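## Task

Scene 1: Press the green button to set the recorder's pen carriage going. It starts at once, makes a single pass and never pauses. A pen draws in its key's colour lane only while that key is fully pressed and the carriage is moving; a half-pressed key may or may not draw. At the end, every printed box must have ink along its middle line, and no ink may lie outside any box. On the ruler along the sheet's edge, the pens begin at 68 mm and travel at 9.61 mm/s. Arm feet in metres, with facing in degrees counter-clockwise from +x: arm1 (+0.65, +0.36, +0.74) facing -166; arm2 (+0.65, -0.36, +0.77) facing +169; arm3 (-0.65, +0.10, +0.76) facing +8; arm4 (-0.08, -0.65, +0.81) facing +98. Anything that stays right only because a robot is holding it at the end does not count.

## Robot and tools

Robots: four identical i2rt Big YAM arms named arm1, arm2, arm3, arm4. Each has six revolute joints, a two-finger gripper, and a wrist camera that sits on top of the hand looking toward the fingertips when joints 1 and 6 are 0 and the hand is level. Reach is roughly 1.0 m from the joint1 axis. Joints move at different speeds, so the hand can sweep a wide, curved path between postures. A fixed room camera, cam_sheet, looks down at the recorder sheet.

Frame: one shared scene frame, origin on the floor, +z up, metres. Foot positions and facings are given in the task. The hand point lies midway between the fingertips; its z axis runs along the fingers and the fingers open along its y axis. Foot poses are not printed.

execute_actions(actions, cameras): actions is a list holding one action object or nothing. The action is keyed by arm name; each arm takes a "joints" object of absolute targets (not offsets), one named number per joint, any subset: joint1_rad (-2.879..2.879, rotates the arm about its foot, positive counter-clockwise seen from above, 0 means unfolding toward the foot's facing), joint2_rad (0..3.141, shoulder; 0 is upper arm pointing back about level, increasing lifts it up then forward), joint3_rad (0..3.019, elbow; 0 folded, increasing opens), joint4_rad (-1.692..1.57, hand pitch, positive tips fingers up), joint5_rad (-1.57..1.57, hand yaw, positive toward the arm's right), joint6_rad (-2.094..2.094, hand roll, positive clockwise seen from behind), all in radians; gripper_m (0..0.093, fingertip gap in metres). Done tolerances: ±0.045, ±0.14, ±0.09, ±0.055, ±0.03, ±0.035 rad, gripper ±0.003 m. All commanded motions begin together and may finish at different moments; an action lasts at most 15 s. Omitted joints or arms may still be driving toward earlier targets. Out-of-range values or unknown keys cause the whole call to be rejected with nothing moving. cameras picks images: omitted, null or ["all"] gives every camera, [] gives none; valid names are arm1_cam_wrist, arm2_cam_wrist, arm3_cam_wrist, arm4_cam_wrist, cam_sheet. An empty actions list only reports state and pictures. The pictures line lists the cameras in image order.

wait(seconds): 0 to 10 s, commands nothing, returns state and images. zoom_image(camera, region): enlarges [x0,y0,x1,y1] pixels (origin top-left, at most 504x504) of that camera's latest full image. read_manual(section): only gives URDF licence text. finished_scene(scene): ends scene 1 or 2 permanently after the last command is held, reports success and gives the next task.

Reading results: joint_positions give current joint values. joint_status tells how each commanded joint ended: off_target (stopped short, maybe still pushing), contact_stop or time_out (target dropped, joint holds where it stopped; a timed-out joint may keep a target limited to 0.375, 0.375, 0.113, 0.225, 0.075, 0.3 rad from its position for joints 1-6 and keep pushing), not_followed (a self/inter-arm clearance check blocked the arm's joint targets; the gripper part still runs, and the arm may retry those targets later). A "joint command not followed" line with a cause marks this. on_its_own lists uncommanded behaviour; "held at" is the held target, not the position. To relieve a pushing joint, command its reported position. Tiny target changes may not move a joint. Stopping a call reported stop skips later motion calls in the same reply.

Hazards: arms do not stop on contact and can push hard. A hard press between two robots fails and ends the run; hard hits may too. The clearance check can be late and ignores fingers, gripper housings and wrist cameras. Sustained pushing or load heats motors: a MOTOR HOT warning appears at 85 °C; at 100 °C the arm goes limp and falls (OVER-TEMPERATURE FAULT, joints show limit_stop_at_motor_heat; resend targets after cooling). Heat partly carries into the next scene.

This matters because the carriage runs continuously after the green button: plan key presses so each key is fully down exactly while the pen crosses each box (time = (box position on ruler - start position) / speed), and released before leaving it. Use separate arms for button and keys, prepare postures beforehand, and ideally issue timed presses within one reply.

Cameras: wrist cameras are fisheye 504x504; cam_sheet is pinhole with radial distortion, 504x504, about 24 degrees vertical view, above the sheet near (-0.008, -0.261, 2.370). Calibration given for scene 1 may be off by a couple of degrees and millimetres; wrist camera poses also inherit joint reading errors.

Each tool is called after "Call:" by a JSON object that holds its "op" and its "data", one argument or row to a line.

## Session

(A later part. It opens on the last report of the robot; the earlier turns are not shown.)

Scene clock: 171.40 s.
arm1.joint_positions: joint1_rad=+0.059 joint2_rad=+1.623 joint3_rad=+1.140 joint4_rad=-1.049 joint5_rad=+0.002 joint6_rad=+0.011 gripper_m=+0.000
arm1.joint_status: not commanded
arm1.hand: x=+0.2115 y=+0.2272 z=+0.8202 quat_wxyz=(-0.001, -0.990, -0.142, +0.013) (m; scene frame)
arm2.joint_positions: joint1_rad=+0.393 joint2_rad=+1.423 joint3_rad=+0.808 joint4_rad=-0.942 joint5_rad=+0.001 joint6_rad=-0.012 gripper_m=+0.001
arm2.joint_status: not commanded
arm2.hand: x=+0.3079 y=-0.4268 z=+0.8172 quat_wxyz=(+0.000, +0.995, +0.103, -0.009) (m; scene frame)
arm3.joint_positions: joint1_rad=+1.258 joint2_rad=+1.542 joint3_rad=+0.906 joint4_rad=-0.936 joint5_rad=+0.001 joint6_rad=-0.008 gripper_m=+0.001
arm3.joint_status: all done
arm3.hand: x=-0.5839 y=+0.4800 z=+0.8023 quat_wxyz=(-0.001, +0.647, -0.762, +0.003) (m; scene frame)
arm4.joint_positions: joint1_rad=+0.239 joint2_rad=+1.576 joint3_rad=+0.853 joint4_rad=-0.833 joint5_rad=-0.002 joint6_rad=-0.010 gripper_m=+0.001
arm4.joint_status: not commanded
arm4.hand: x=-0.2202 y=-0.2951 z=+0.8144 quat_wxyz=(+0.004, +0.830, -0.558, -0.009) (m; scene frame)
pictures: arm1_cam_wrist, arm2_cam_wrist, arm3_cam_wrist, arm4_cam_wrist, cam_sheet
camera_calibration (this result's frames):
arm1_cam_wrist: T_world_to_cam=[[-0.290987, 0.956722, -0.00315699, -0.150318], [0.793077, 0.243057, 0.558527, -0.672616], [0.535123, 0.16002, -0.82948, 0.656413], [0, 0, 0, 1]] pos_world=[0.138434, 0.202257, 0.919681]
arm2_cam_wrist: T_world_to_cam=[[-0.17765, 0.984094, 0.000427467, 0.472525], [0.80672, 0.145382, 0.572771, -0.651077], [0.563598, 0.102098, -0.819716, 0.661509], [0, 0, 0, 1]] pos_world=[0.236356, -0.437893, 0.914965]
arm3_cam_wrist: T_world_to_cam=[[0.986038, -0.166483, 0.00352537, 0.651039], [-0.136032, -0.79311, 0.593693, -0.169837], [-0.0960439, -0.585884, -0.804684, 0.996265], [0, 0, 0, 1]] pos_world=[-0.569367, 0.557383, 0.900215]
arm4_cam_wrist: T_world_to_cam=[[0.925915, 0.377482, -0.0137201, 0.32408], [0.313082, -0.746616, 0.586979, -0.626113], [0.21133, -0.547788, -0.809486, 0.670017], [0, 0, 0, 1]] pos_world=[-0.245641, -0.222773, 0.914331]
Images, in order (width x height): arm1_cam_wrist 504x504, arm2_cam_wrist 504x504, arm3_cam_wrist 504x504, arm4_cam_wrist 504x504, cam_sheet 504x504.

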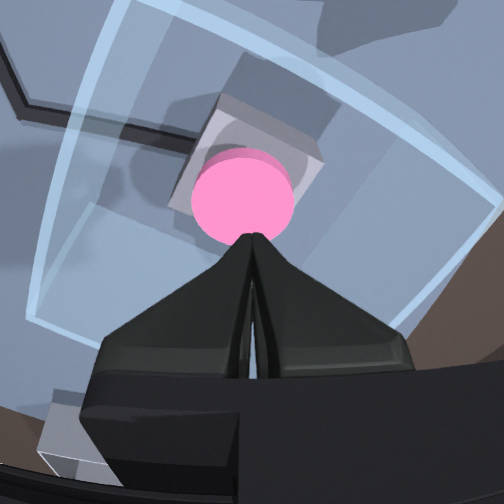

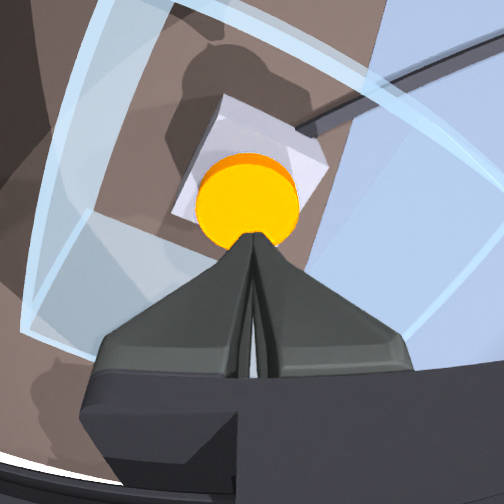

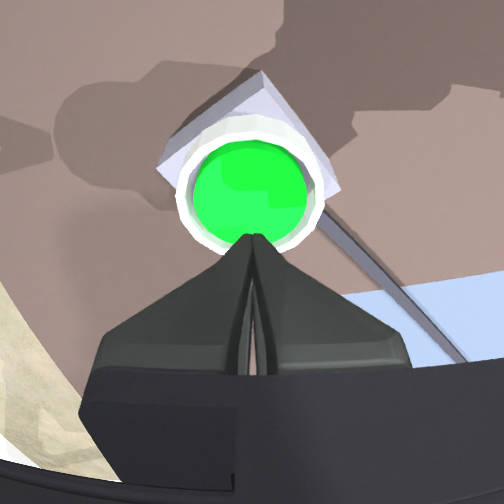

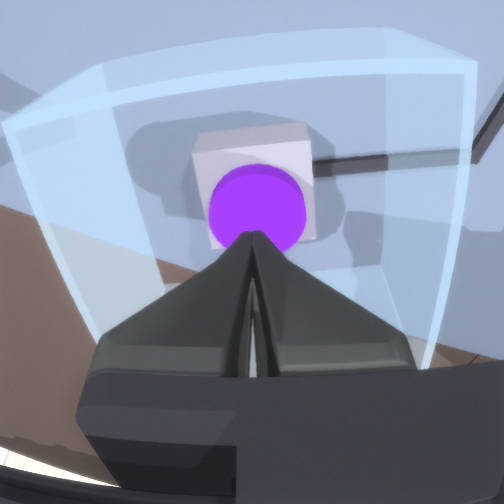

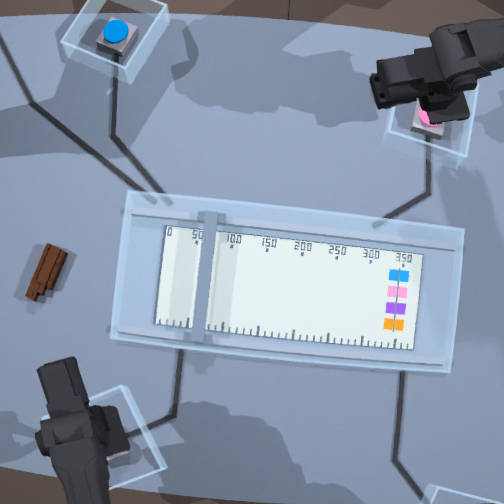

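Call:
{"op": "execute_actions", "data": {
  "actions": [
    {"arm3":{"joints":{"joint2_rad":1.66,"joint3_rad":0.87,"joint4_rad":-0.86}}}
  ],
  "cameras": ["arm3_cam_wrist","cam_sheet"]
}}

Call:
{"op": "execute_actions", "data": {
  "actions": [
    {"arm3":{"joints":{"joint2_rad":1.36,"joint3_rad":1.14,"joint4_rad":-1.35}}}
  ],
  "cameras": ["cam_sheet"]
}}

Call:
{"op": "execute_actions", "data": {
  "actions": [
    {"arm3":{"joints":{"joint1_rad":0.385,"joint2_rad":1.529,"joint3_rad":1.327,"joint4_rad":-1.369}}}
  ],
  "cameras": []
}}

Call:
{"op": "execute_actions", "data": {
  "actions": [
    {"arm3":{"joints":{"joint2_rad":1.705,"joint3_rad":1.135,"joint4_rad":-1.0}}}
  ],
  "cameras": ["cam_sheet"]
}}

Call:
{"op": "wait", "data": {
  "seconds": 10
}}

Call:
{"op": "wait", "data": {
  "seconds": 10
}}

Call:
{"op": "wait", "data": {
  "seconds": 3.3
}}

Call:
{"op": "execute_actions", "data": {
  "actions": [
    {"arm1":{"joints":{"joint2_rad":1.79,"joint3_rad":1.10,"joint4_rad":-1.0}},"arm2":{"joints":{"joint2_rad":1.60,"joint3_rad":0.76,"joint4_rad":-0.88}},"arm3":{"joints":{"joint2_rad":1.84,"joint3_rad":1.09,"joint4_rad":-0.91}},"arm4":{"joints":{"joint2_rad":1.76,"joint3_rad":0.82,"joint4_rad":-0.73}}}
  ],
  "cameras": ["cam_sheet"]
}}

Call:
{"op": "wait", "data": {
  "seconds": 1.0
}}

Call:
{"op": "execute_actions", "data": {
  "actions": [
    {"arm1":{"joints":{"joint2_rad":1.60,"joint3_rad":1.18,"joint4_rad":-1.06}},"arm2":{"joints":{"joint2_rad":1.41,"joint3_rad":0.845,"joint4_rad":-0.95}},"arm3":{"joints":{"joint2_rad":1.67,"joint3_rad":1.16,"joint4_rad":-1.0}},"arm4":{"joints":{"joint2_rad":1.56,"joint3_rad":0.875,"joint4_rad":-0.84}}}
  ],
  "cameras": ["cam_sheet"]
}}

Scene clock: 186.93 s.
arm1.joint_positions: joint1_rad=+0.059 joint2_rad=+1.623 joint3_rad=+1.140 joint4_rad=-1.049 joint5_rad=+0.002 joint6_rad=+0.011 gripper_m=+0.000
arm1.joint_status: not commanded
arm1.hand: x=+0.2115 y=+0.2272 z=+0.8202 quat_wxyz=(-0.001, -0.990, -0.142, +0.013) (m; scene frame)
arm2.joint_positions: joint1_rad=+0.393 joint2_rad=+1.423 joint3_rad=+0.808 joint4_rad=-0.942 joint5_rad=+0.001 joint6_rad=-0.012 gripper_m=+0.001
arm2.joint_status: not commanded
arm2.hand: x=+0.3079 y=-0.4268 z=+0.8172 quat_wxyz=(+0.000, +0.995, +0.103, -0.009) (m; scene frame)
arm3.joint_positions: joint1_rad=+1.258 joint2_rad=+1.607 joint3_rad=+0.894 joint4_rad=-0.871 joint5_rad=+0.001 joint6_rad=-0.008 gripper_m=+0.001
arm3.joint_status: all done
arm3.hand: x=-0.5833 y=+0.4831 z=+0.7747 quat_wxyz=(+0.004, +0.647, -0.762, +0.007) (m; scene frame)
arm4.joint_positions: joint1_rad=+0.239 joint2_rad=+1.576 joint3_rad=+0.853 joint4_rad=-0.833 joint5_rad=-0.002 joint6_rad=-0.010 gripper_m=+0.001
arm4.joint_status: not commanded
arm4.hand: x=-0.2202 y=-0.2951 z=+0.8144 quat_wxyz=(+0.004, +0.830, -0.558, -0.009) (m; scene frame)
pictures: arm3_cam_wrist, cam_sheet
camera_calibration (this result's frames):
arm3_cam_wrist: T_world_to_cam=[[0.986036, -0.166495, 0.003482, 0.65104], [-0.134833, -0.785902, 0.603472, -0.161265], [-0.0977384, -0.595514, -0.797377, 0.973935], [0, 0, 0, 1]] pos_world=[-0.568502, 0.561649, 0.871645]
Images, in order (width x height): arm3_cam_wrist 504x504, cam_sheet 504x504.

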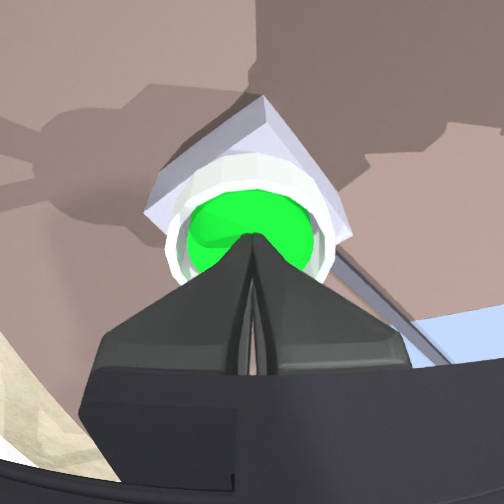

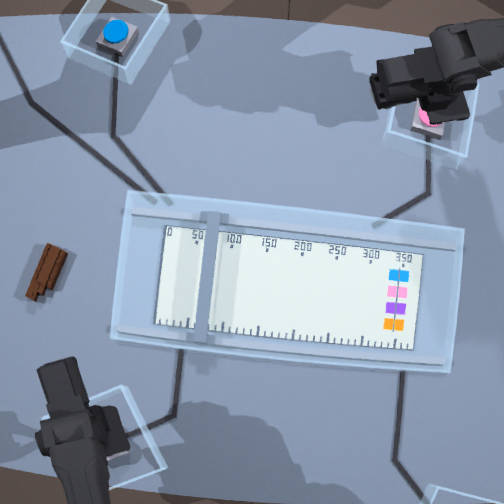

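Scene clock: 188.23 s.
arm1.joint_positions: joint1_rad=+0.059 joint2_rad=+1.623 joint3_rad=+1.140 joint4_rad=-1.049 joint5_rad=+0.002 joint6_rad=+0.011 gripper_m=+0.000
arm1.joint_status: not commanded
arm1.hand: x=+0.2115 y=+0.2272 z=+0.8202 quat_wxyz=(-0.001, -0.990, -0.142, +0.013) (m; scene frame)
arm2.joint_positions: joint1_rad=+0.393 joint2_rad=+1.423 joint3_rad=+0.808 joint4_rad=-0.942 joint5_rad=+0.001 joint6_rad=-0.012 gripper_m=+0.001
arm2.joint_status: not commanded
arm2.hand: x=+0.3079 y=-0.4268 z=+0.8172 quat_wxyz=(+0.000, +0.995, +0.103, -0.009) (m; scene frame)
arm3.joint_positions: joint1_rad=+1.258 joint2_rad=+1.351 joint3_rad=+1.128 joint4_rad=-1.339 joint5_rad=+0.001 joint6_rad=-0.008 gripper_m=+0.001
arm3.joint_status: all done
arm3.hand: x=-0.5854 y=+0.4751 z=+0.9487 quat_wxyz=(-0.005, +0.647, -0.762, +0.000) (m; scene frame)
arm4.joint_positions: joint1_rad=+0.239 joint2_rad=+1.576 joint3_rad=+0.853 joint4_rad=-0.833 joint5_rad=-0.002 joint6_rad=-0.010 gripper_m=+0.001
arm4.joint_status: not commanded
arm4.hand: x=-0.2202 y=-0.2951 z=+0.8144 quat_wxyz=(+0.004, +0.830, -0.558, -0.009) (m; scene frame)
pictures: cam_sheet
Images, in order (width x height): cam_sheet 504x504.

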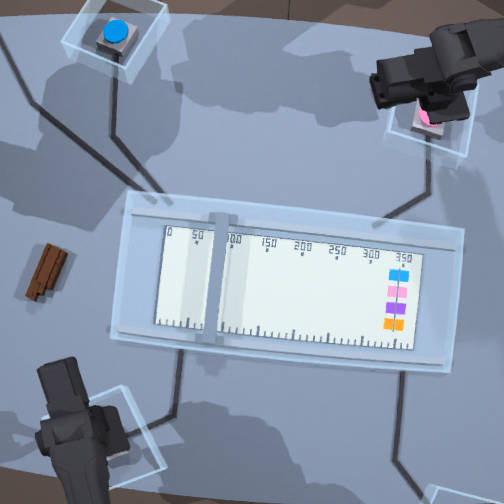

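Scene clock: 189.67 s.
arm1.joint_positions: joint1_rad=+0.059 joint2_rad=+1.623 joint3_rad=+1.140 joint4_rad=-1.049 joint5_rad=+0.002 joint6_rad=+0.011 gripper_m=+0.000
arm1.joint_status: not commanded
arm1.hand: x=+0.2115 y=+0.2272 z=+0.8202 quat_wxyz=(-0.001, -0.990, -0.142, +0.013) (m; scene frame)
arm2.joint_positions: joint1_rad=+0.393 joint2_rad=+1.423 joint3_rad=+0.808 joint4_rad=-0.942 joint5_rad=+0.001 joint6_rad=-0.012 gripper_m=+0.001
arm2.joint_status: not commanded
arm2.hand: x=+0.3079 y=-0.4268 z=+0.8172 quat_wxyz=(+0.000, +0.995, +0.103, -0.009) (m; scene frame)
arm3.joint_positions: joint1_rad=+0.386 joint2_rad=+1.535 joint3_rad=+1.285 joint4_rad=-1.365 joint5_rad=+0.001 joint6_rad=-0.008 gripper_m=+0.001
arm3.joint_status: all done
arm3.hand: x=-0.2743 y=+0.3191 z=+0.9370 quat_wxyz=(+0.019, +0.265, -0.964, +0.008) (m; scene frame)
arm4.joint_positions: joint1_rad=+0.239 joint2_rad=+1.576 joint3_rad=+0.853 joint4_rad=-0.833 joint5_rad=-0.002 joint6_rad=-0.010 gripper_m=+0.001
arm4.joint_status: not commanded
arm4.hand: x=-0.2202 y=-0.2951 z=+0.8144 quat_wxyz=(+0.004, +0.830, -0.558, -0.009) (m; scene frame)
pictures: none
No camera images: the call's "cameras" was empty. Leave "cameras" out to get every camera's image.

Scene clock: 190.83 s.
arm1.joint_positions: joint1_rad=+0.059 joint2_rad=+1.623 joint3_rad=+1.140 joint4_rad=-1.049 joint5_rad=+0.002 joint6_rad=+0.011 gripper_m=+0.000
arm1.joint_status: not commanded
arm1.hand: x=+0.2115 y=+0.2272 z=+0.8202 quat_wxyz=(-0.001, -0.990, -0.142, +0.013) (m; scene frame)
arm2.joint_positions: joint1_rad=+0.393 joint2_rad=+1.423 joint3_rad=+0.808 joint4_rad=-0.942 joint5_rad=+0.001 joint6_rad=-0.012 gripper_m=+0.001
arm2.joint_status: not commanded
arm2.hand: x=+0.3079 y=-0.4268 z=+0.8172 quat_wxyz=(+0.000, +0.995, +0.103, -0.009) (m; scene frame)
arm3.joint_positions: joint1_rad=+0.386 joint2_rad=+1.711 joint3_rad=+1.121 joint4_rad=-1.011 joint5_rad=+0.001 joint6_rad=-0.008 gripper_m=+0.001
arm3.joint_status: all done
arm3.hand: x=-0.2594 y=+0.3272 z=+0.8035 quat_wxyz=(+0.013, +0.265, -0.964, +0.006) (m; scene frame)
arm4.joint_positions: joint1_rad=+0.239 joint2_rad=+1.576 joint3_rad=+0.853 joint4_rad=-0.833 joint5_rad=-0.002 joint6_rad=-0.010 gripper_m=+0.001
arm4.joint_status: not commanded
arm4.hand: x=-0.2202 y=-0.2951 z=+0.8144 quat_wxyz=(+0.004, +0.830, -0.558, -0.009) (m; scene frame)
pictures: cam_sheet
Images, in order (width x height): cam_sheet 504x504.

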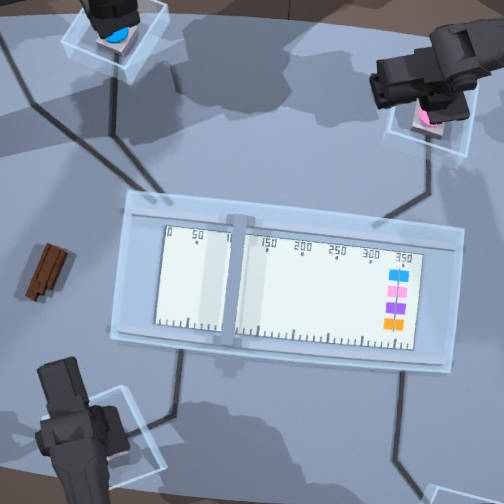

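Scene clock: 200.83 s.
arm1.joint_positions: joint1_rad=+0.059 joint2_rad=+1.623 joint3_rad=+1.140 joint4_rad=-1.049 joint5_rad=+0.002 joint6_rad=+0.011 gripper_m=+0.000
arm1.joint_status: not commanded
arm1.hand: x=+0.2115 y=+0.2272 z=+0.8202 quat_wxyz=(-0.001, -0.990, -0.142, +0.013) (m; scene frame)
arm2.joint_positions: joint1_rad=+0.393 joint2_rad=+1.423 joint3_rad=+0.808 joint4_rad=-0.942 joint5_rad=+0.001 joint6_rad=-0.012 gripper_m=+0.001
arm2.joint_status: not commanded
arm2.hand: x=+0.3079 y=-0.4268 z=+0.8172 quat_wxyz=(+0.000, +0.995, +0.103, -0.009) (m; scene frame)
arm3.joint_positions: joint1_rad=+0.386 joint2_rad=+1.711 joint3_rad=+1.121 joint4_rad=-1.011 joint5_rad=+0.001 joint6_rad=-0.008 gripper_m=+0.001
arm3.joint_status: all done
arm3.hand: x=-0.2594 y=+0.3272 z=+0.8035 quat_wxyz=(+0.013, +0.265, -0.964, +0.006) (m; scene frame)
arm4.joint_positions: joint1_rad=+0.239 joint2_rad=+1.576 joint3_rad=+0.853 joint4_rad=-0.833 joint5_rad=-0.002 joint6_rad=-0.010 gripper_m=+0.001
arm4.joint_status: not commanded
arm4.hand: x=-0.2202 y=-0.2951 z=+0.8144 quat_wxyz=(+0.004, +0.830, -0.558, -0.009) (m; scene frame)
wait: 10.00 s; at rest by 0.27 s
pictures: arm1_cam_wrist, arm2_cam_wrist, arm3_cam_wrist, arm4_cam_wrist, cam_sheet
camera_calibration (this result's frames):
arm1_cam_wrist: T_world_to_cam=[[-0.290987, 0.956722, -0.00315699, -0.150318], [0.793077, 0.243057, 0.558527, -0.672616], [0.535123, 0.16002, -0.82948, 0.656413], [0, 0, 0, 1]] pos_world=[0.138434, 0.202257, 0.919681]
arm2_cam_wrist: T_world_to_cam=[[-0.17765, 0.984094, 0.000427467, 0.472525], [0.80672, 0.145382, 0.572771, -0.651077], [0.563598, 0.102098, -0.819716, 0.661509], [0, 0, 0, 1]] pos_world=[0.236356, -0.437893, 0.914965]
arm3_cam_wrist: T_world_to_cam=[[0.506779, -0.862071, 0.00299905, 0.409263], [-0.681814, -0.39868, 0.613338, -0.534039], [-0.527545, -0.312872, -0.789815, 0.725656], [0, 0, 0, 1]] pos_world=[-0.188705, 0.36694, 0.899453]
arm4_cam_wrist: T_world_to_cam=[[0.925915, 0.377482, -0.0137201, 0.32408], [0.313082, -0.746616, 0.586979, -0.626113], [0.21133, -0.547788, -0.809486, 0.670017], [0, 0, 0, 1]] pos_world=[-0.245641, -0.222773, 0.914331]
Images, in order (width x height): arm1_cam_wrist 504x504, arm2_cam_wrist 504x504, arm3_cam_wrist 504x504, arm4_cam_wrist 504x504, cam_sheet 504x504.

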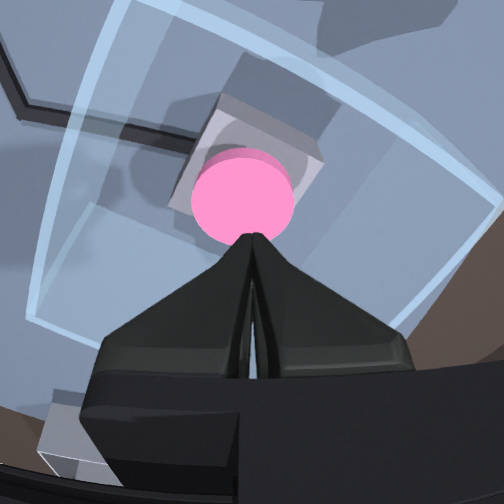

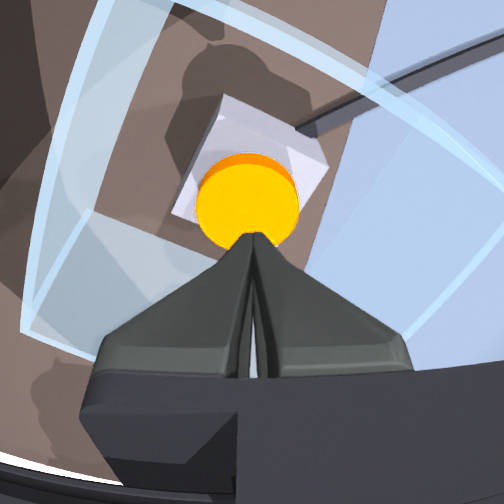

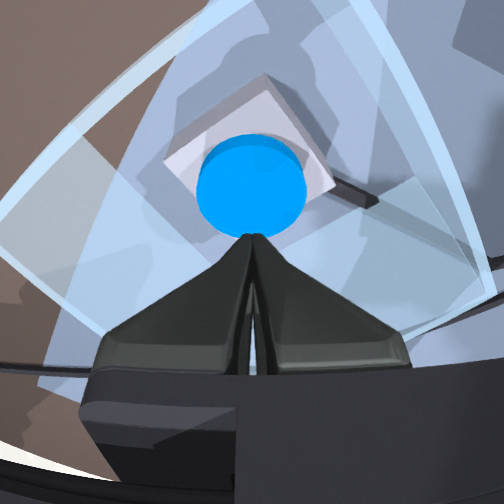

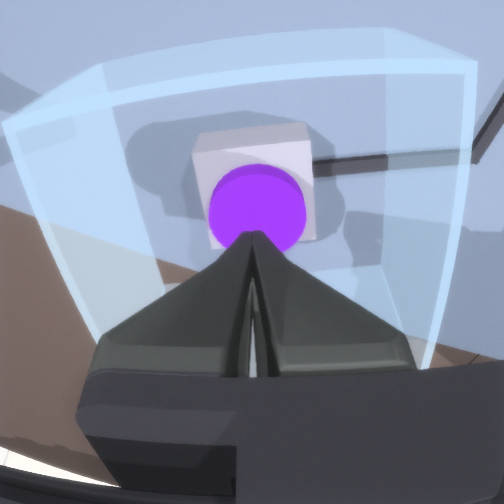

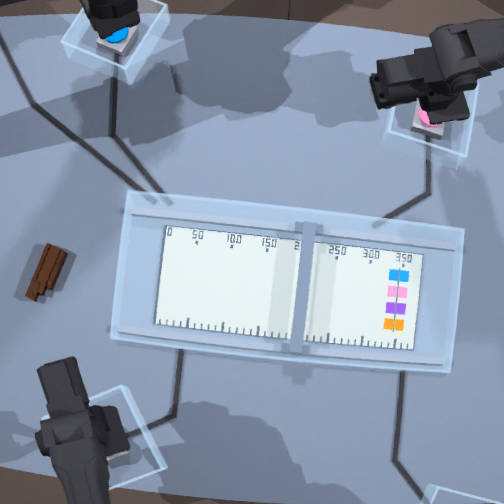

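Scene clock: 210.83 s.
arm1.joint_positions: joint1_rad=+0.059 joint2_rad=+1.623 joint3_rad=+1.140 joint4_rad=-1.049 joint5_rad=+0.002 joint6_rad=+0.011 gripper_m=+0.000
arm1.joint_status: not commanded
arm1.hand: x=+0.2115 y=+0.2272 z=+0.8202 quat_wxyz=(-0.001, -0.990, -0.142, +0.013) (m; scene frame)
arm2.joint_positions: joint1_rad=+0.393 joint2_rad=+1.423 joint3_rad=+0.808 joint4_rad=-0.942 joint5_rad=+0.001 joint6_rad=-0.012 gripper_m=+0.001
arm2.joint_status: not commanded
arm2.hand: x=+0.3079 y=-0.4268 z=+0.8172 quat_wxyz=(+0.000, +0.995, +0.103, -0.009) (m; scene frame)
arm3.joint_positions: joint1_rad=+0.386 joint2_rad=+1.711 joint3_rad=+1.121 joint4_rad=-1.011 joint5_rad=+0.001 joint6_rad=-0.008 gripper_m=+0.001
arm3.joint_status: all done
arm3.hand: x=-0.2594 y=+0.3272 z=+0.8035 quat_wxyz=(+0.013, +0.265, -0.964, +0.006) (m; scene frame)
arm4.joint_positions: joint1_rad=+0.239 joint2_rad=+1.576 joint3_rad=+0.853 joint4_rad=-0.833 joint5_rad=-0.002 joint6_rad=-0.010 gripper_m=+0.001
arm4.joint_status: not commanded
arm4.hand: x=-0.2202 y=-0.2951 z=+0.8144 quat_wxyz=(+0.004, +0.830, -0.558, -0.009) (m; scene frame)
wait: 10.00 s; at rest by 0.27 s
pictures: arm1_cam_wrist, arm2_cam_wrist, arm3_cam_wrist, arm4_cam_wrist, cam_sheet
camera_calibration (this result's frames):
arm1_cam_wrist: T_world_to_cam=[[-0.290987, 0.956722, -0.00315699, -0.150318], [0.793077, 0.243057, 0.558527, -0.672616], [0.535123, 0.16002, -0.82948, 0.656413], [0, 0, 0, 1]] pos_world=[0.138434, 0.202257, 0.919681]
arm2_cam_wrist: T_world_to_cam=[[-0.17765, 0.984094, 0.000427467, 0.472525], [0.80672, 0.145382, 0.572771, -0.651077], [0.563598, 0.102098, -0.819716, 0.661509], [0, 0, 0, 1]] pos_world=[0.236356, -0.437893, 0.914965]
arm3_cam_wrist: T_world_to_cam=[[0.506779, -0.862071, 0.00299905, 0.409263], [-0.681814, -0.39868, 0.613338, -0.534039], [-0.527545, -0.312872, -0.789815, 0.725656], [0, 0, 0, 1]] pos_world=[-0.188705, 0.36694, 0.899453]
arm4_cam_wrist: T_world_to_cam=[[0.925915, 0.377482, -0.0137201, 0.32408], [0.313082, -0.746616, 0.586979, -0.626113], [0.21133, -0.547788, -0.809486, 0.670017], [0, 0, 0, 1]] pos_world=[-0.245641, -0.222773, 0.914331]
Images, in order (width x height): arm1_cam_wrist 504x504, arm2_cam_wrist 504x504, arm3_cam_wrist 504x504, arm4_cam_wrist 504x504, cam_sheet 504x504.

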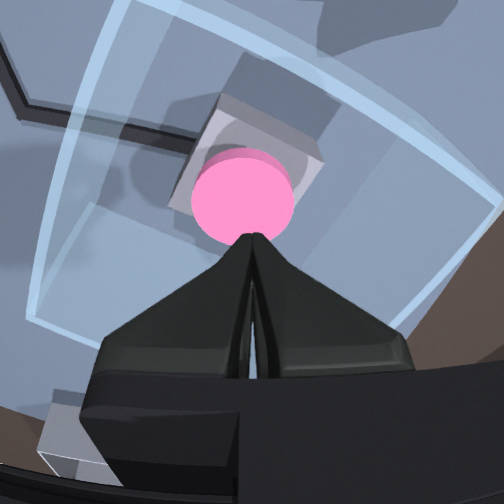

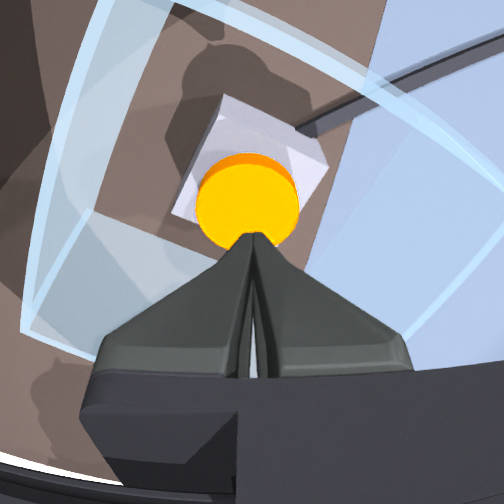

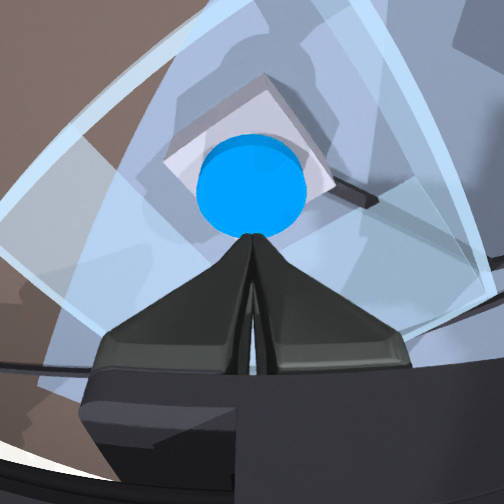

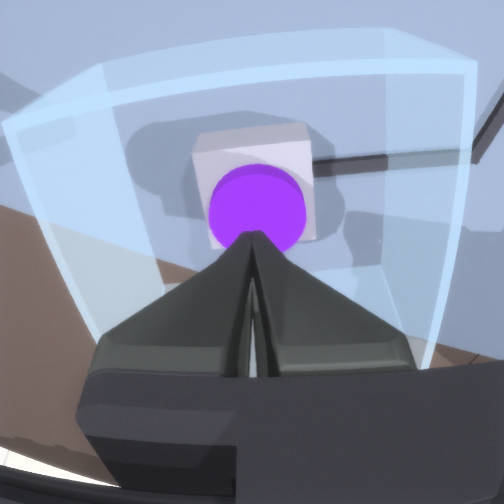

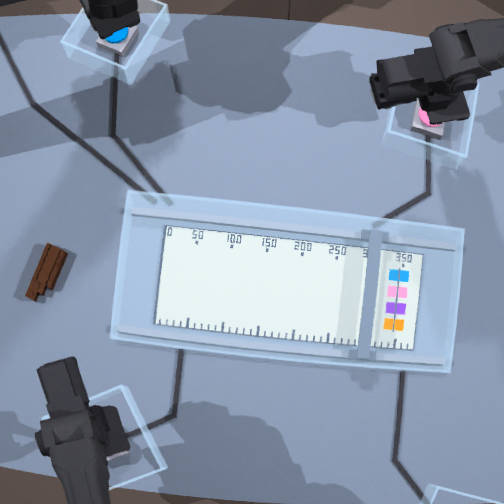

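Scene clock: 214.13 s.
arm1.joint_positions: joint1_rad=+0.059 joint2_rad=+1.623 joint3_rad=+1.140 joint4_rad=-1.049 joint5_rad=+0.002 joint6_rad=+0.011 gripper_m=+0.000
arm1.joint_status: not commanded
arm1.hand: x=+0.2115 y=+0.2272 z=+0.8202 quat_wxyz=(-0.001, -0.990, -0.142, +0.013) (m; scene frame)
arm2.joint_positions: joint1_rad=+0.393 joint2_rad=+1.423 joint3_rad=+0.808 joint4_rad=-0.942 joint5_rad=+0.001 joint6_rad=-0.012 gripper_m=+0.001
arm2.joint_status: not commanded
arm2.hand: x=+0.3079 y=-0.4268 z=+0.8172 quat_wxyz=(+0.000, +0.995, +0.103, -0.009) (m; scene frame)
arm3.joint_positions: joint1_rad=+0.386 joint2_rad=+1.711 joint3_rad=+1.121 joint4_rad=-1.011 joint5_rad=+0.001 joint6_rad=-0.008 gripper_m=+0.001
arm3.joint_status: all done
arm3.hand: x=-0.2594 y=+0.3272 z=+0.8035 quat_wxyz=(+0.013, +0.265, -0.964, +0.006) (m; scene frame)
arm4.joint_positions: joint1_rad=+0.239 joint2_rad=+1.576 joint3_rad=+0.853 joint4_rad=-0.833 joint5_rad=-0.002 joint6_rad=-0.010 gripper_m=+0.001
arm4.joint_status: not commanded
arm4.hand: x=-0.2202 y=-0.2951 z=+0.8144 quat_wxyz=(+0.004, +0.830, -0.558, -0.009) (m; scene frame)
wait: 3.30 s; at rest by 0.27 s
pictures: arm1_cam_wrist, arm2_cam_wrist, arm3_cam_wrist, arm4_cam_wrist, cam_sheet
camera_calibration (this result's frames):
arm1_cam_wrist: T_world_to_cam=[[-0.290987, 0.956722, -0.00315699, -0.150318], [0.793077, 0.243057, 0.558527, -0.672616], [0.535123, 0.16002, -0.82948, 0.656413], [0, 0, 0, 1]] pos_world=[0.138434, 0.202257, 0.919681]
arm2_cam_wrist: T_world_to_cam=[[-0.17765, 0.984094, 0.000427467, 0.472525], [0.80672, 0.145382, 0.572771, -0.651077], [0.563598, 0.102098, -0.819716, 0.661509], [0, 0, 0, 1]] pos_world=[0.236356, -0.437893, 0.914965]
arm3_cam_wrist: T_world_to_cam=[[0.506779, -0.862071, 0.00299905, 0.409263], [-0.681814, -0.39868, 0.613338, -0.534039], [-0.527545, -0.312872, -0.789815, 0.725656], [0, 0, 0, 1]] pos_world=[-0.188705, 0.36694, 0.899453]
arm4_cam_wrist: T_world_to_cam=[[0.925915, 0.377482, -0.0137201, 0.32408], [0.313082, -0.746616, 0.586979, -0.626113], [0.21133, -0.547788, -0.809486, 0.670017], [0, 0, 0, 1]] pos_world=[-0.245641, -0.222773, 0.914331]
Images, in order (width x height): arm1_cam_wrist 504x504, arm2_cam_wrist 504x504, arm3_cam_wrist 504x504, arm4_cam_wrist 504x504, cam_sheet 504x504.

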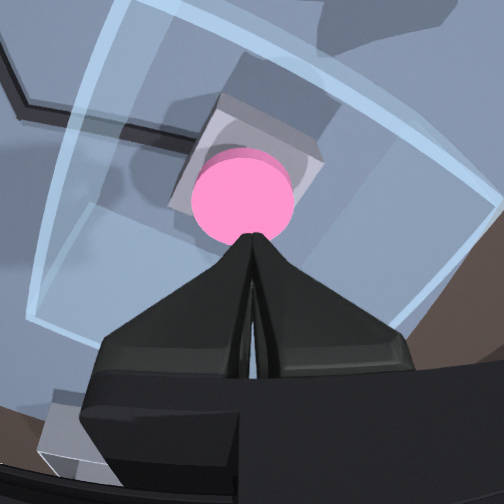

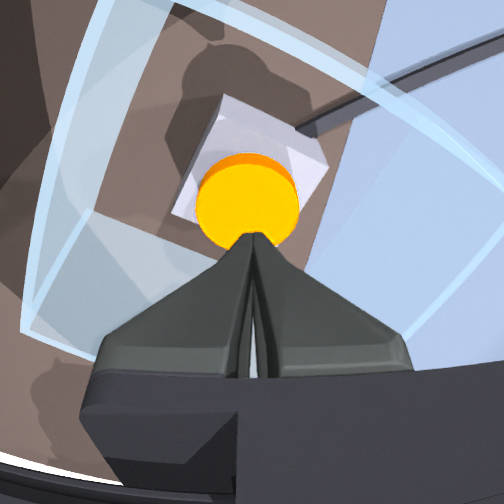

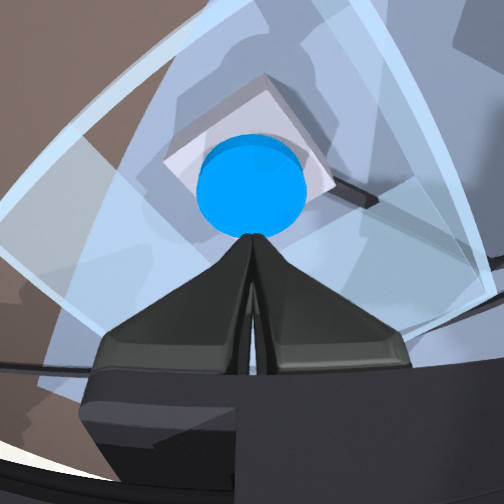

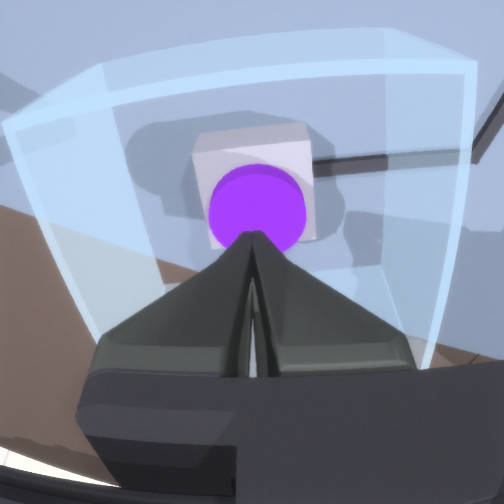

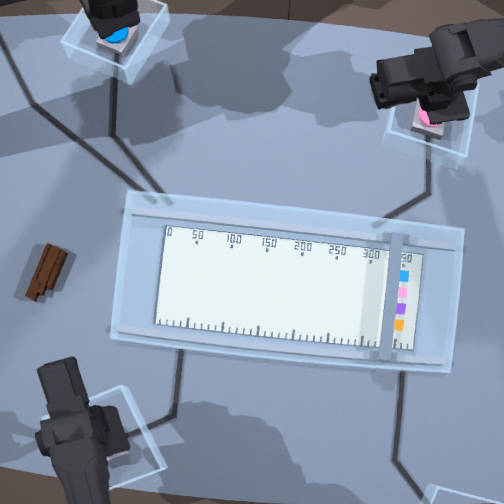

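Scene clock: 214.93 s.
arm1.joint_positions: joint1_rad=+0.059 joint2_rad=+1.715 joint3_rad=+1.140 joint4_rad=-1.003 joint5_rad=+0.002 joint6_rad=+0.011 gripper_m=+0.000
arm1.joint_status: all done
arm1.hand: x=+0.2075 y=+0.2259 z=+0.7796 quat_wxyz=(+0.002, -0.990, -0.142, -0.010) (m; scene frame)
arm2.joint_positions: joint1_rad=+0.393 joint2_rad=+1.529 joint3_rad=+0.797 joint4_rad=-0.887 joint5_rad=+0.001 joint6_rad=-0.012 gripper_m=+0.001
arm2.joint_status: all done
arm2.hand: x=+0.3106 y=-0.4262 z=+0.7790 quat_wxyz=(-0.003, +0.994, +0.103, +0.023) (m; scene frame)
arm3.joint_positions: joint1_rad=+0.386 joint2_rad=+1.779 joint3_rad=+1.115 joint4_rad=-0.921 joint5_rad=+0.001 joint6_rad=-0.008 gripper_m=+0.001
arm3.joint_status: all done
arm3.hand: x=-0.2489 y=+0.3331 z=+0.7715 quat_wxyz=(+0.005, +0.265, -0.964, +0.004) (m; scene frame)
arm4.joint_positions: joint1_rad=+0.239 joint2_rad=+1.693 joint3_rad=+0.841 joint4_rad=-0.747 joint5_rad=-0.002 joint6_rad=-0.010 gripper_m=+0.000
arm4.joint_status: all done
arm4.hand: x=-0.2203 y=-0.2967 z=+0.7692 quat_wxyz=(+0.015, +0.830, -0.558, +0.008) (m; scene frame)
pictures: cam_sheet
Images, in order (width x height): cam_sheet 504x504.

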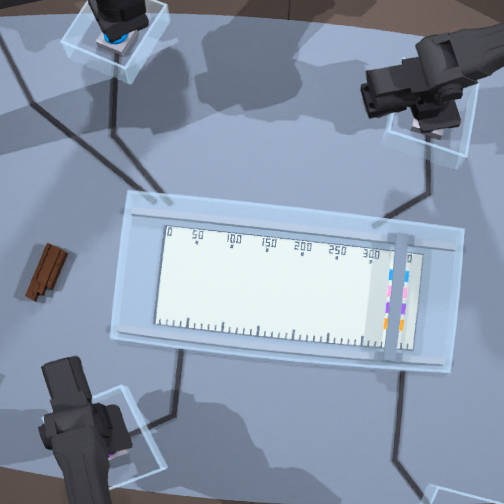

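Scene clock: 215.93 s.
arm1.joint_positions: joint1_rad=+0.059 joint2_rad=+1.715 joint3_rad=+1.140 joint4_rad=-1.003 joint5_rad=+0.002 joint6_rad=+0.011 gripper_m=+0.000
arm1.joint_status: all done
arm1.hand: x=+0.2075 y=+0.2259 z=+0.7796 quat_wxyz=(+0.002, -0.990, -0.142, -0.010) (m; scene frame)
arm2.joint_positions: joint1_rad=+0.393 joint2_rad=+1.529 joint3_rad=+0.797 joint4_rad=-0.887 joint5_rad=+0.001 joint6_rad=-0.012 gripper_m=+0.001
arm2.joint_status: all done
arm2.hand: x=+0.3106 y=-0.4262 z=+0.7790 quat_wxyz=(-0.003, +0.994, +0.103, +0.023) (m; scene frame)
arm3.joint_positions: joint1_rad=+0.386 joint2_rad=+1.779 joint3_rad=+1.115 joint4_rad=-0.921 joint5_rad=+0.001 joint6_rad=-0.008 gripper_m=+0.001
arm3.joint_status: all done
arm3.hand: x=-0.2489 y=+0.3331 z=+0.7715 quat_wxyz=(+0.005, +0.265, -0.964, +0.004) (m; scene frame)
arm4.joint_positions: joint1_rad=+0.239 joint2_rad=+1.693 joint3_rad=+0.841 joint4_rad=-0.747 joint5_rad=-0.002 joint6_rad=-0.010 gripper_m=+0.000
arm4.joint_status: all done
arm4.hand: x=-0.2203 y=-0.2967 z=+0.7692 quat_wxyz=(+0.015, +0.830, -0.558, +0.008) (m; scene frame)
wait: 1.00 s; at rest by 0.27 s
pictures: arm1_cam_wrist, arm2_cam_wrist, arm3_cam_wrist, arm4_cam_wrist, cam_sheet
camera_calibration (this result's frames):
arm1_cam_wrist: T_world_to_cam=[[-0.290893, 0.956751, -0.00310946, -0.150463], [0.766917, 0.235116, 0.597125, -0.669302], [0.572031, 0.171315, -0.802142, 0.593555], [0, 0, 0, 1]] pos_world=[0.129999, 0.199634, 0.875304]
arm2_cam_wrist: T_world_to_cam=[[-0.177691, 0.984085, 0.00143242, 0.471713], [0.769782, 0.138088, 0.623191, -0.662331], [0.613076, 0.111838, -0.782068, 0.588008], [0, 0, 0, 1]] pos_world=[0.233177, -0.438508, 0.871946]
arm3_cam_wrist: T_world_to_cam=[[0.506793, -0.862062, 0.00305581, 0.409143], [-0.690189, -0.403623, 0.600606, -0.495471], [-0.516526, -0.306492, -0.79954, 0.715911], [0, 0, 0, 1]] pos_world=[-0.179533, 0.372145, 0.868732]
arm4_cam_wrist: T_world_to_cam=[[0.925913, 0.377472, -0.0141523, 0.324425], [0.304184, -0.722882, 0.620415, -0.621368], [0.223959, -0.578755, -0.784146, 0.606684], [0, 0, 0, 1]] pos_world=[-0.247251, -0.220515, 0.865826]
Images, in order (width x height): arm1_cam_wrist 504x504, arm2_cam_wrist 504x504, arm3_cam_wrist 504x504, arm4_cam_wrist 504x504, cam_sheet 504x504.

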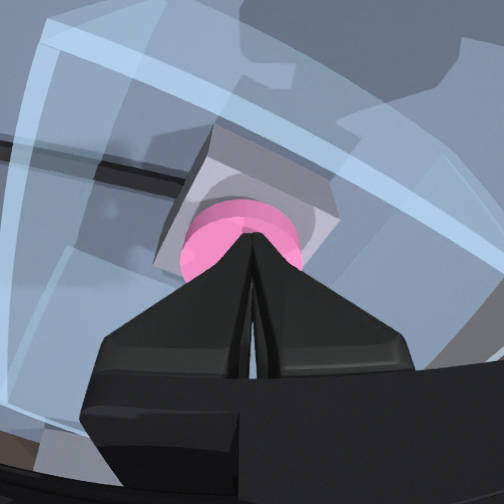

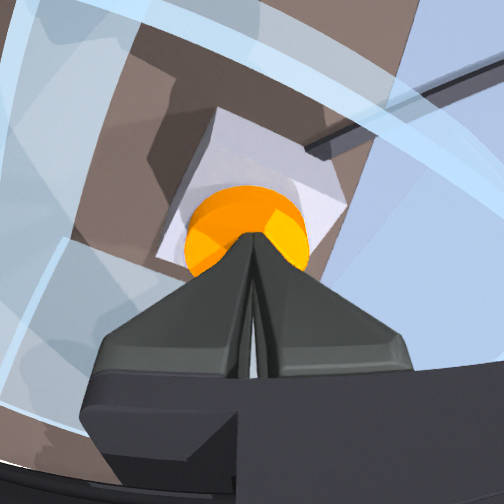

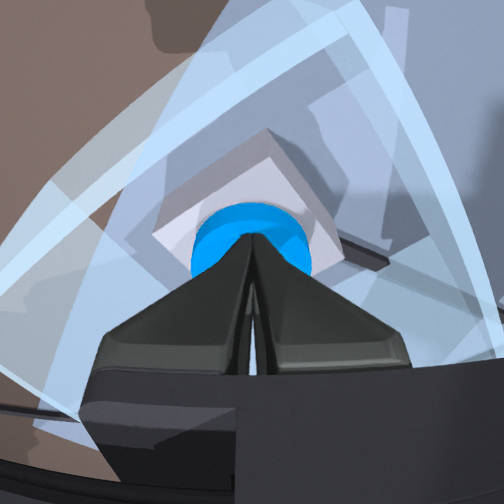

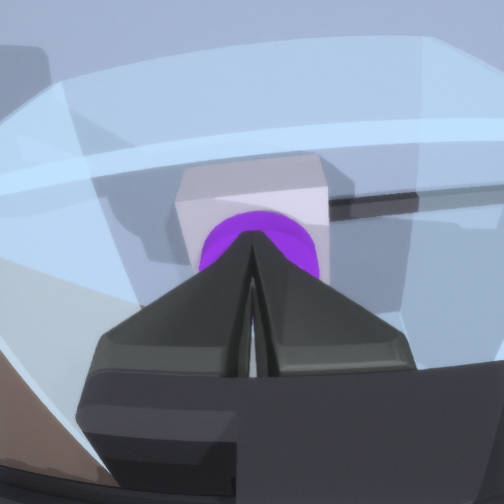

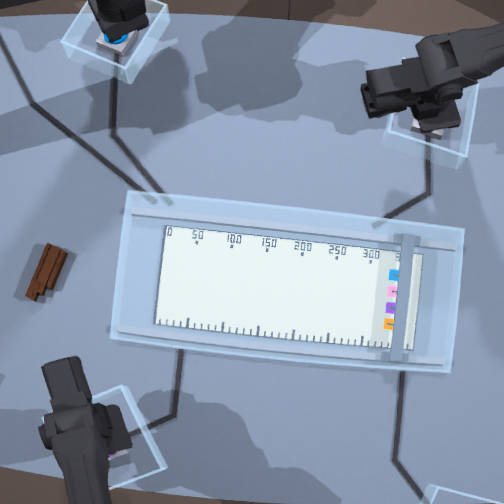

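Scene clock: 216.97 s.
arm1.joint_positions: joint1_rad=+0.059 joint2_rad=+1.597 joint3_rad=+1.143 joint4_rad=-1.050 joint5_rad=+0.002 joint6_rad=+0.011 gripper_m=+0.000
arm1.joint_status: all done
arm1.hand: x=+0.2091 y=+0.2265 z=+0.8327 quat_wxyz=(-0.003, -0.989, -0.142, +0.027) (m; scene frame)
arm2.joint_positions: joint1_rad=+0.393 joint2_rad=+1.400 joint3_rad=+0.809 joint4_rad=-0.943 joint5_rad=+0.001 joint6_rad=-0.012 gripper_m=+0.001
arm2.joint_status: all done
arm2.hand: x=+0.3059 y=-0.4272 z=+0.8249 quat_wxyz=(+0.001, +0.994, +0.103, -0.020) (m; scene frame)
arm3.joint_positions: joint1_rad=+0.386 joint2_rad=+1.657 joint3_rad=+1.122 joint4_rad=-0.990 joint5_rad=+0.001 joint6_rad=-0.008 gripper_m=+0.001
arm3.joint_status: all done
arm3.hand: x=-0.2508 y=+0.3323 z=+0.8274 quat_wxyz=(-0.024, +0.265, -0.964, -0.004) (m; scene frame)
arm4.joint_positions: joint1_rad=+0.239 joint2_rad=+1.552 joint3_rad=+0.854 joint4_rad=-0.833 joint5_rad=-0.002 joint6_rad=-0.010 gripper_m=+0.000
arm4.joint_status: all done
arm4.hand: x=-0.2213 y=-0.2920 z=+0.8232 quat_wxyz=(-0.003, +0.830, -0.558, -0.019) (m; scene frame)
pictures: cam_sheet
Images, in order (width x height): cam_sheet 504x504.

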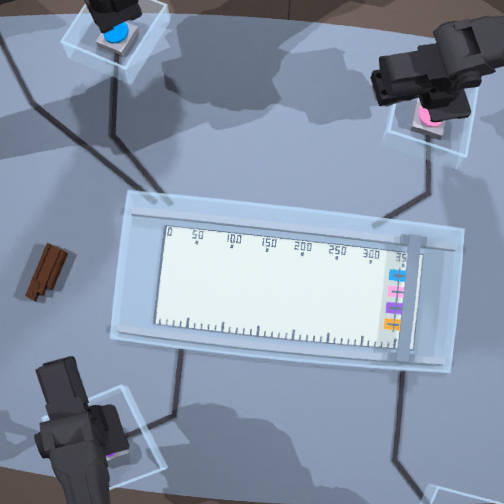

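Call:
{"op": "wait", "data": {
  "seconds": 3
}}

Call:
{"op": "zoom_image", "data": {
  "camera": "cam_sheet",
  "region": [340, 240, 440, 360]
}}

Scene clock: 221.47 s.
arm1.joint_positions: joint1_rad=+0.059 joint2_rad=+1.597 joint3_rad=+1.143 joint4_rad=-1.050 joint5_rad=+0.002 joint6_rad=+0.011 gripper_m=+0.000
arm1.joint_status: all done
arm1.hand: x=+0.2091 y=+0.2265 z=+0.8327 quat_wxyz=(-0.003, -0.989, -0.142, +0.027) (m; scene frame)
arm2.joint_positions: joint1_rad=+0.393 joint2_rad=+1.400 joint3_rad=+0.809 joint4_rad=-0.943 joint5_rad=+0.001 joint6_rad=-0.012 gripper_m=+0.001
arm2.joint_status: all done
arm2.hand: x=+0.3059 y=-0.4272 z=+0.8249 quat_wxyz=(+0.001, +0.994, +0.103, -0.020) (m; scene frame)
arm3.joint_positions: joint1_rad=+0.386 joint2_rad=+1.657 joint3_rad=+1.122 joint4_rad=-0.990 joint5_rad=+0.001 joint6_rad=-0.008 gripper_m=+0.001
arm3.joint_status: all done
arm3.hand: x=-0.2508 y=+0.3323 z=+0.8274 quat_wxyz=(-0.024, +0.265, -0.964, -0.004) (m; scene frame)
arm4.joint_positions: joint1_rad=+0.239 joint2_rad=+1.552 joint3_rad=+0.854 joint4_rad=-0.833 joint5_rad=-0.002 joint6_rad=-0.010 gripper_m=+0.000
arm4.joint_status: all done
arm4.hand: x=-0.2213 y=-0.2920 z=+0.8232 quat_wxyz=(-0.003, +0.830, -0.558, -0.019) (m; scene frame)
wait: 3.00 s; at rest from the start
pictures: arm1_cam_wrist, arm2_cam_wrist, arm3_cam_wrist, arm4_cam_wrist, cam_sheet
camera_calibration (this result's frames):
arm1_cam_wrist: T_world_to_cam=[[-0.291045, 0.956704, -0.00318346, -0.150251], [0.808041, 0.247598, 0.53457, -0.661731], [0.512213, 0.153011, -0.845118, 0.687573], [0, 0, 0, 1]] pos_world=[0.138792, 0.202383, 0.934344]
arm2_cam_wrist: T_world_to_cam=[[-0.177651, 0.984094, 0.0000616627, 0.472858], [0.81937, 0.14788, 0.553863, -0.641027], [0.545044, 0.0984445, -0.832608, 0.683648], [0, 0, 0, 1]] pos_world=[0.236624, -0.437843, 0.924222]
arm3_cam_wrist: T_world_to_cam=[[0.506838, -0.862035, 0.00327008, 0.409031], [-0.719907, -0.42118, 0.551672, -0.491842], [-0.474183, -0.281962, -0.834055, 0.790316], [0, 0, 0, 1]] pos_world=[-0.186638, 0.368284, 0.929165]
arm4_cam_wrist: T_world_to_cam=[[0.92592, 0.37748, -0.0134686, 0.32384], [0.318013, -0.75982, 0.567046, -0.614925], [0.203815, -0.529322, -0.823576, 0.694351], [0, 0, 0, 1]] pos_world=[-0.245814, -0.221941, 0.924903]
Images, in order (width x height): arm1_cam_wrist 504x504, arm2_cam_wrist 504x504, arm3_cam_wrist 504x504, arm4_cam_wrist 504x504, cam_sheet 504x504.

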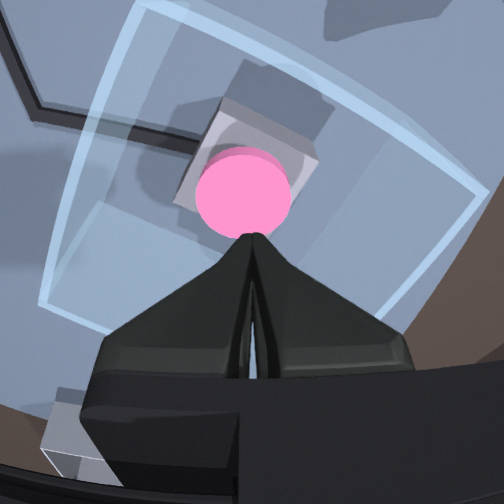

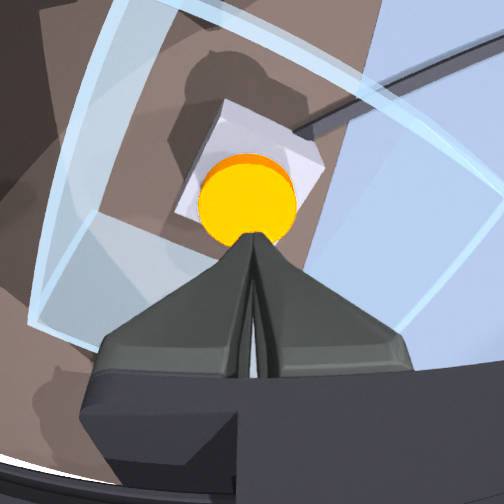

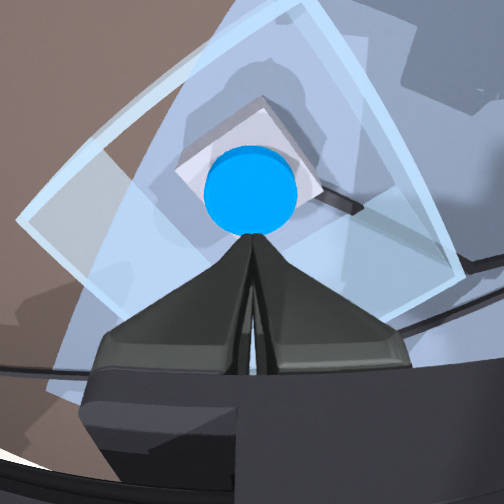

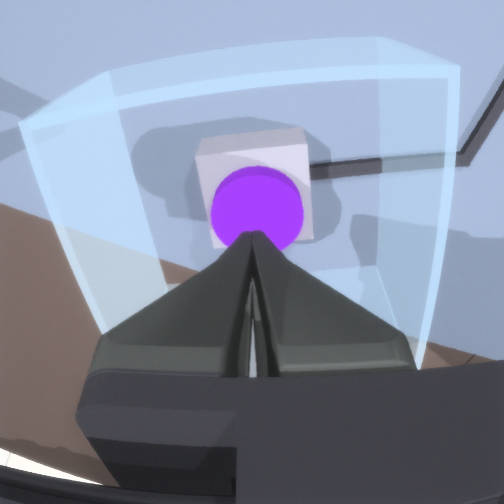

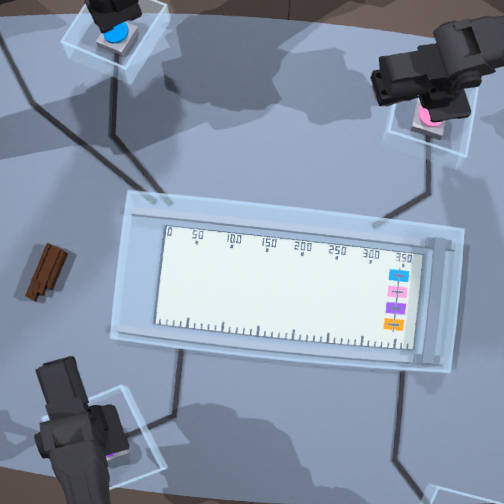

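Region (340, 240, 440, 360) of cam_sheet's 504x504 image, scaled by 4.200, with more detail than that image has.

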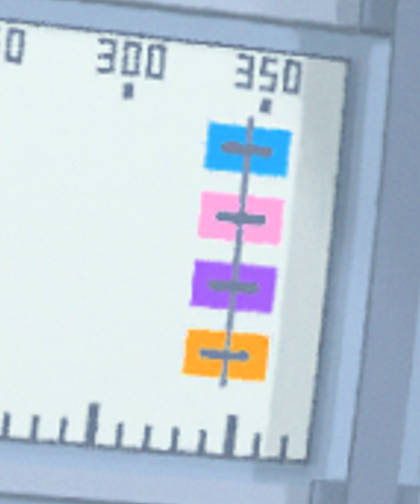

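Well centred on all four.

Call:
{"op": "finished_scene", "data": {
  "scene": 1
}}

The scene is finished: the task was done.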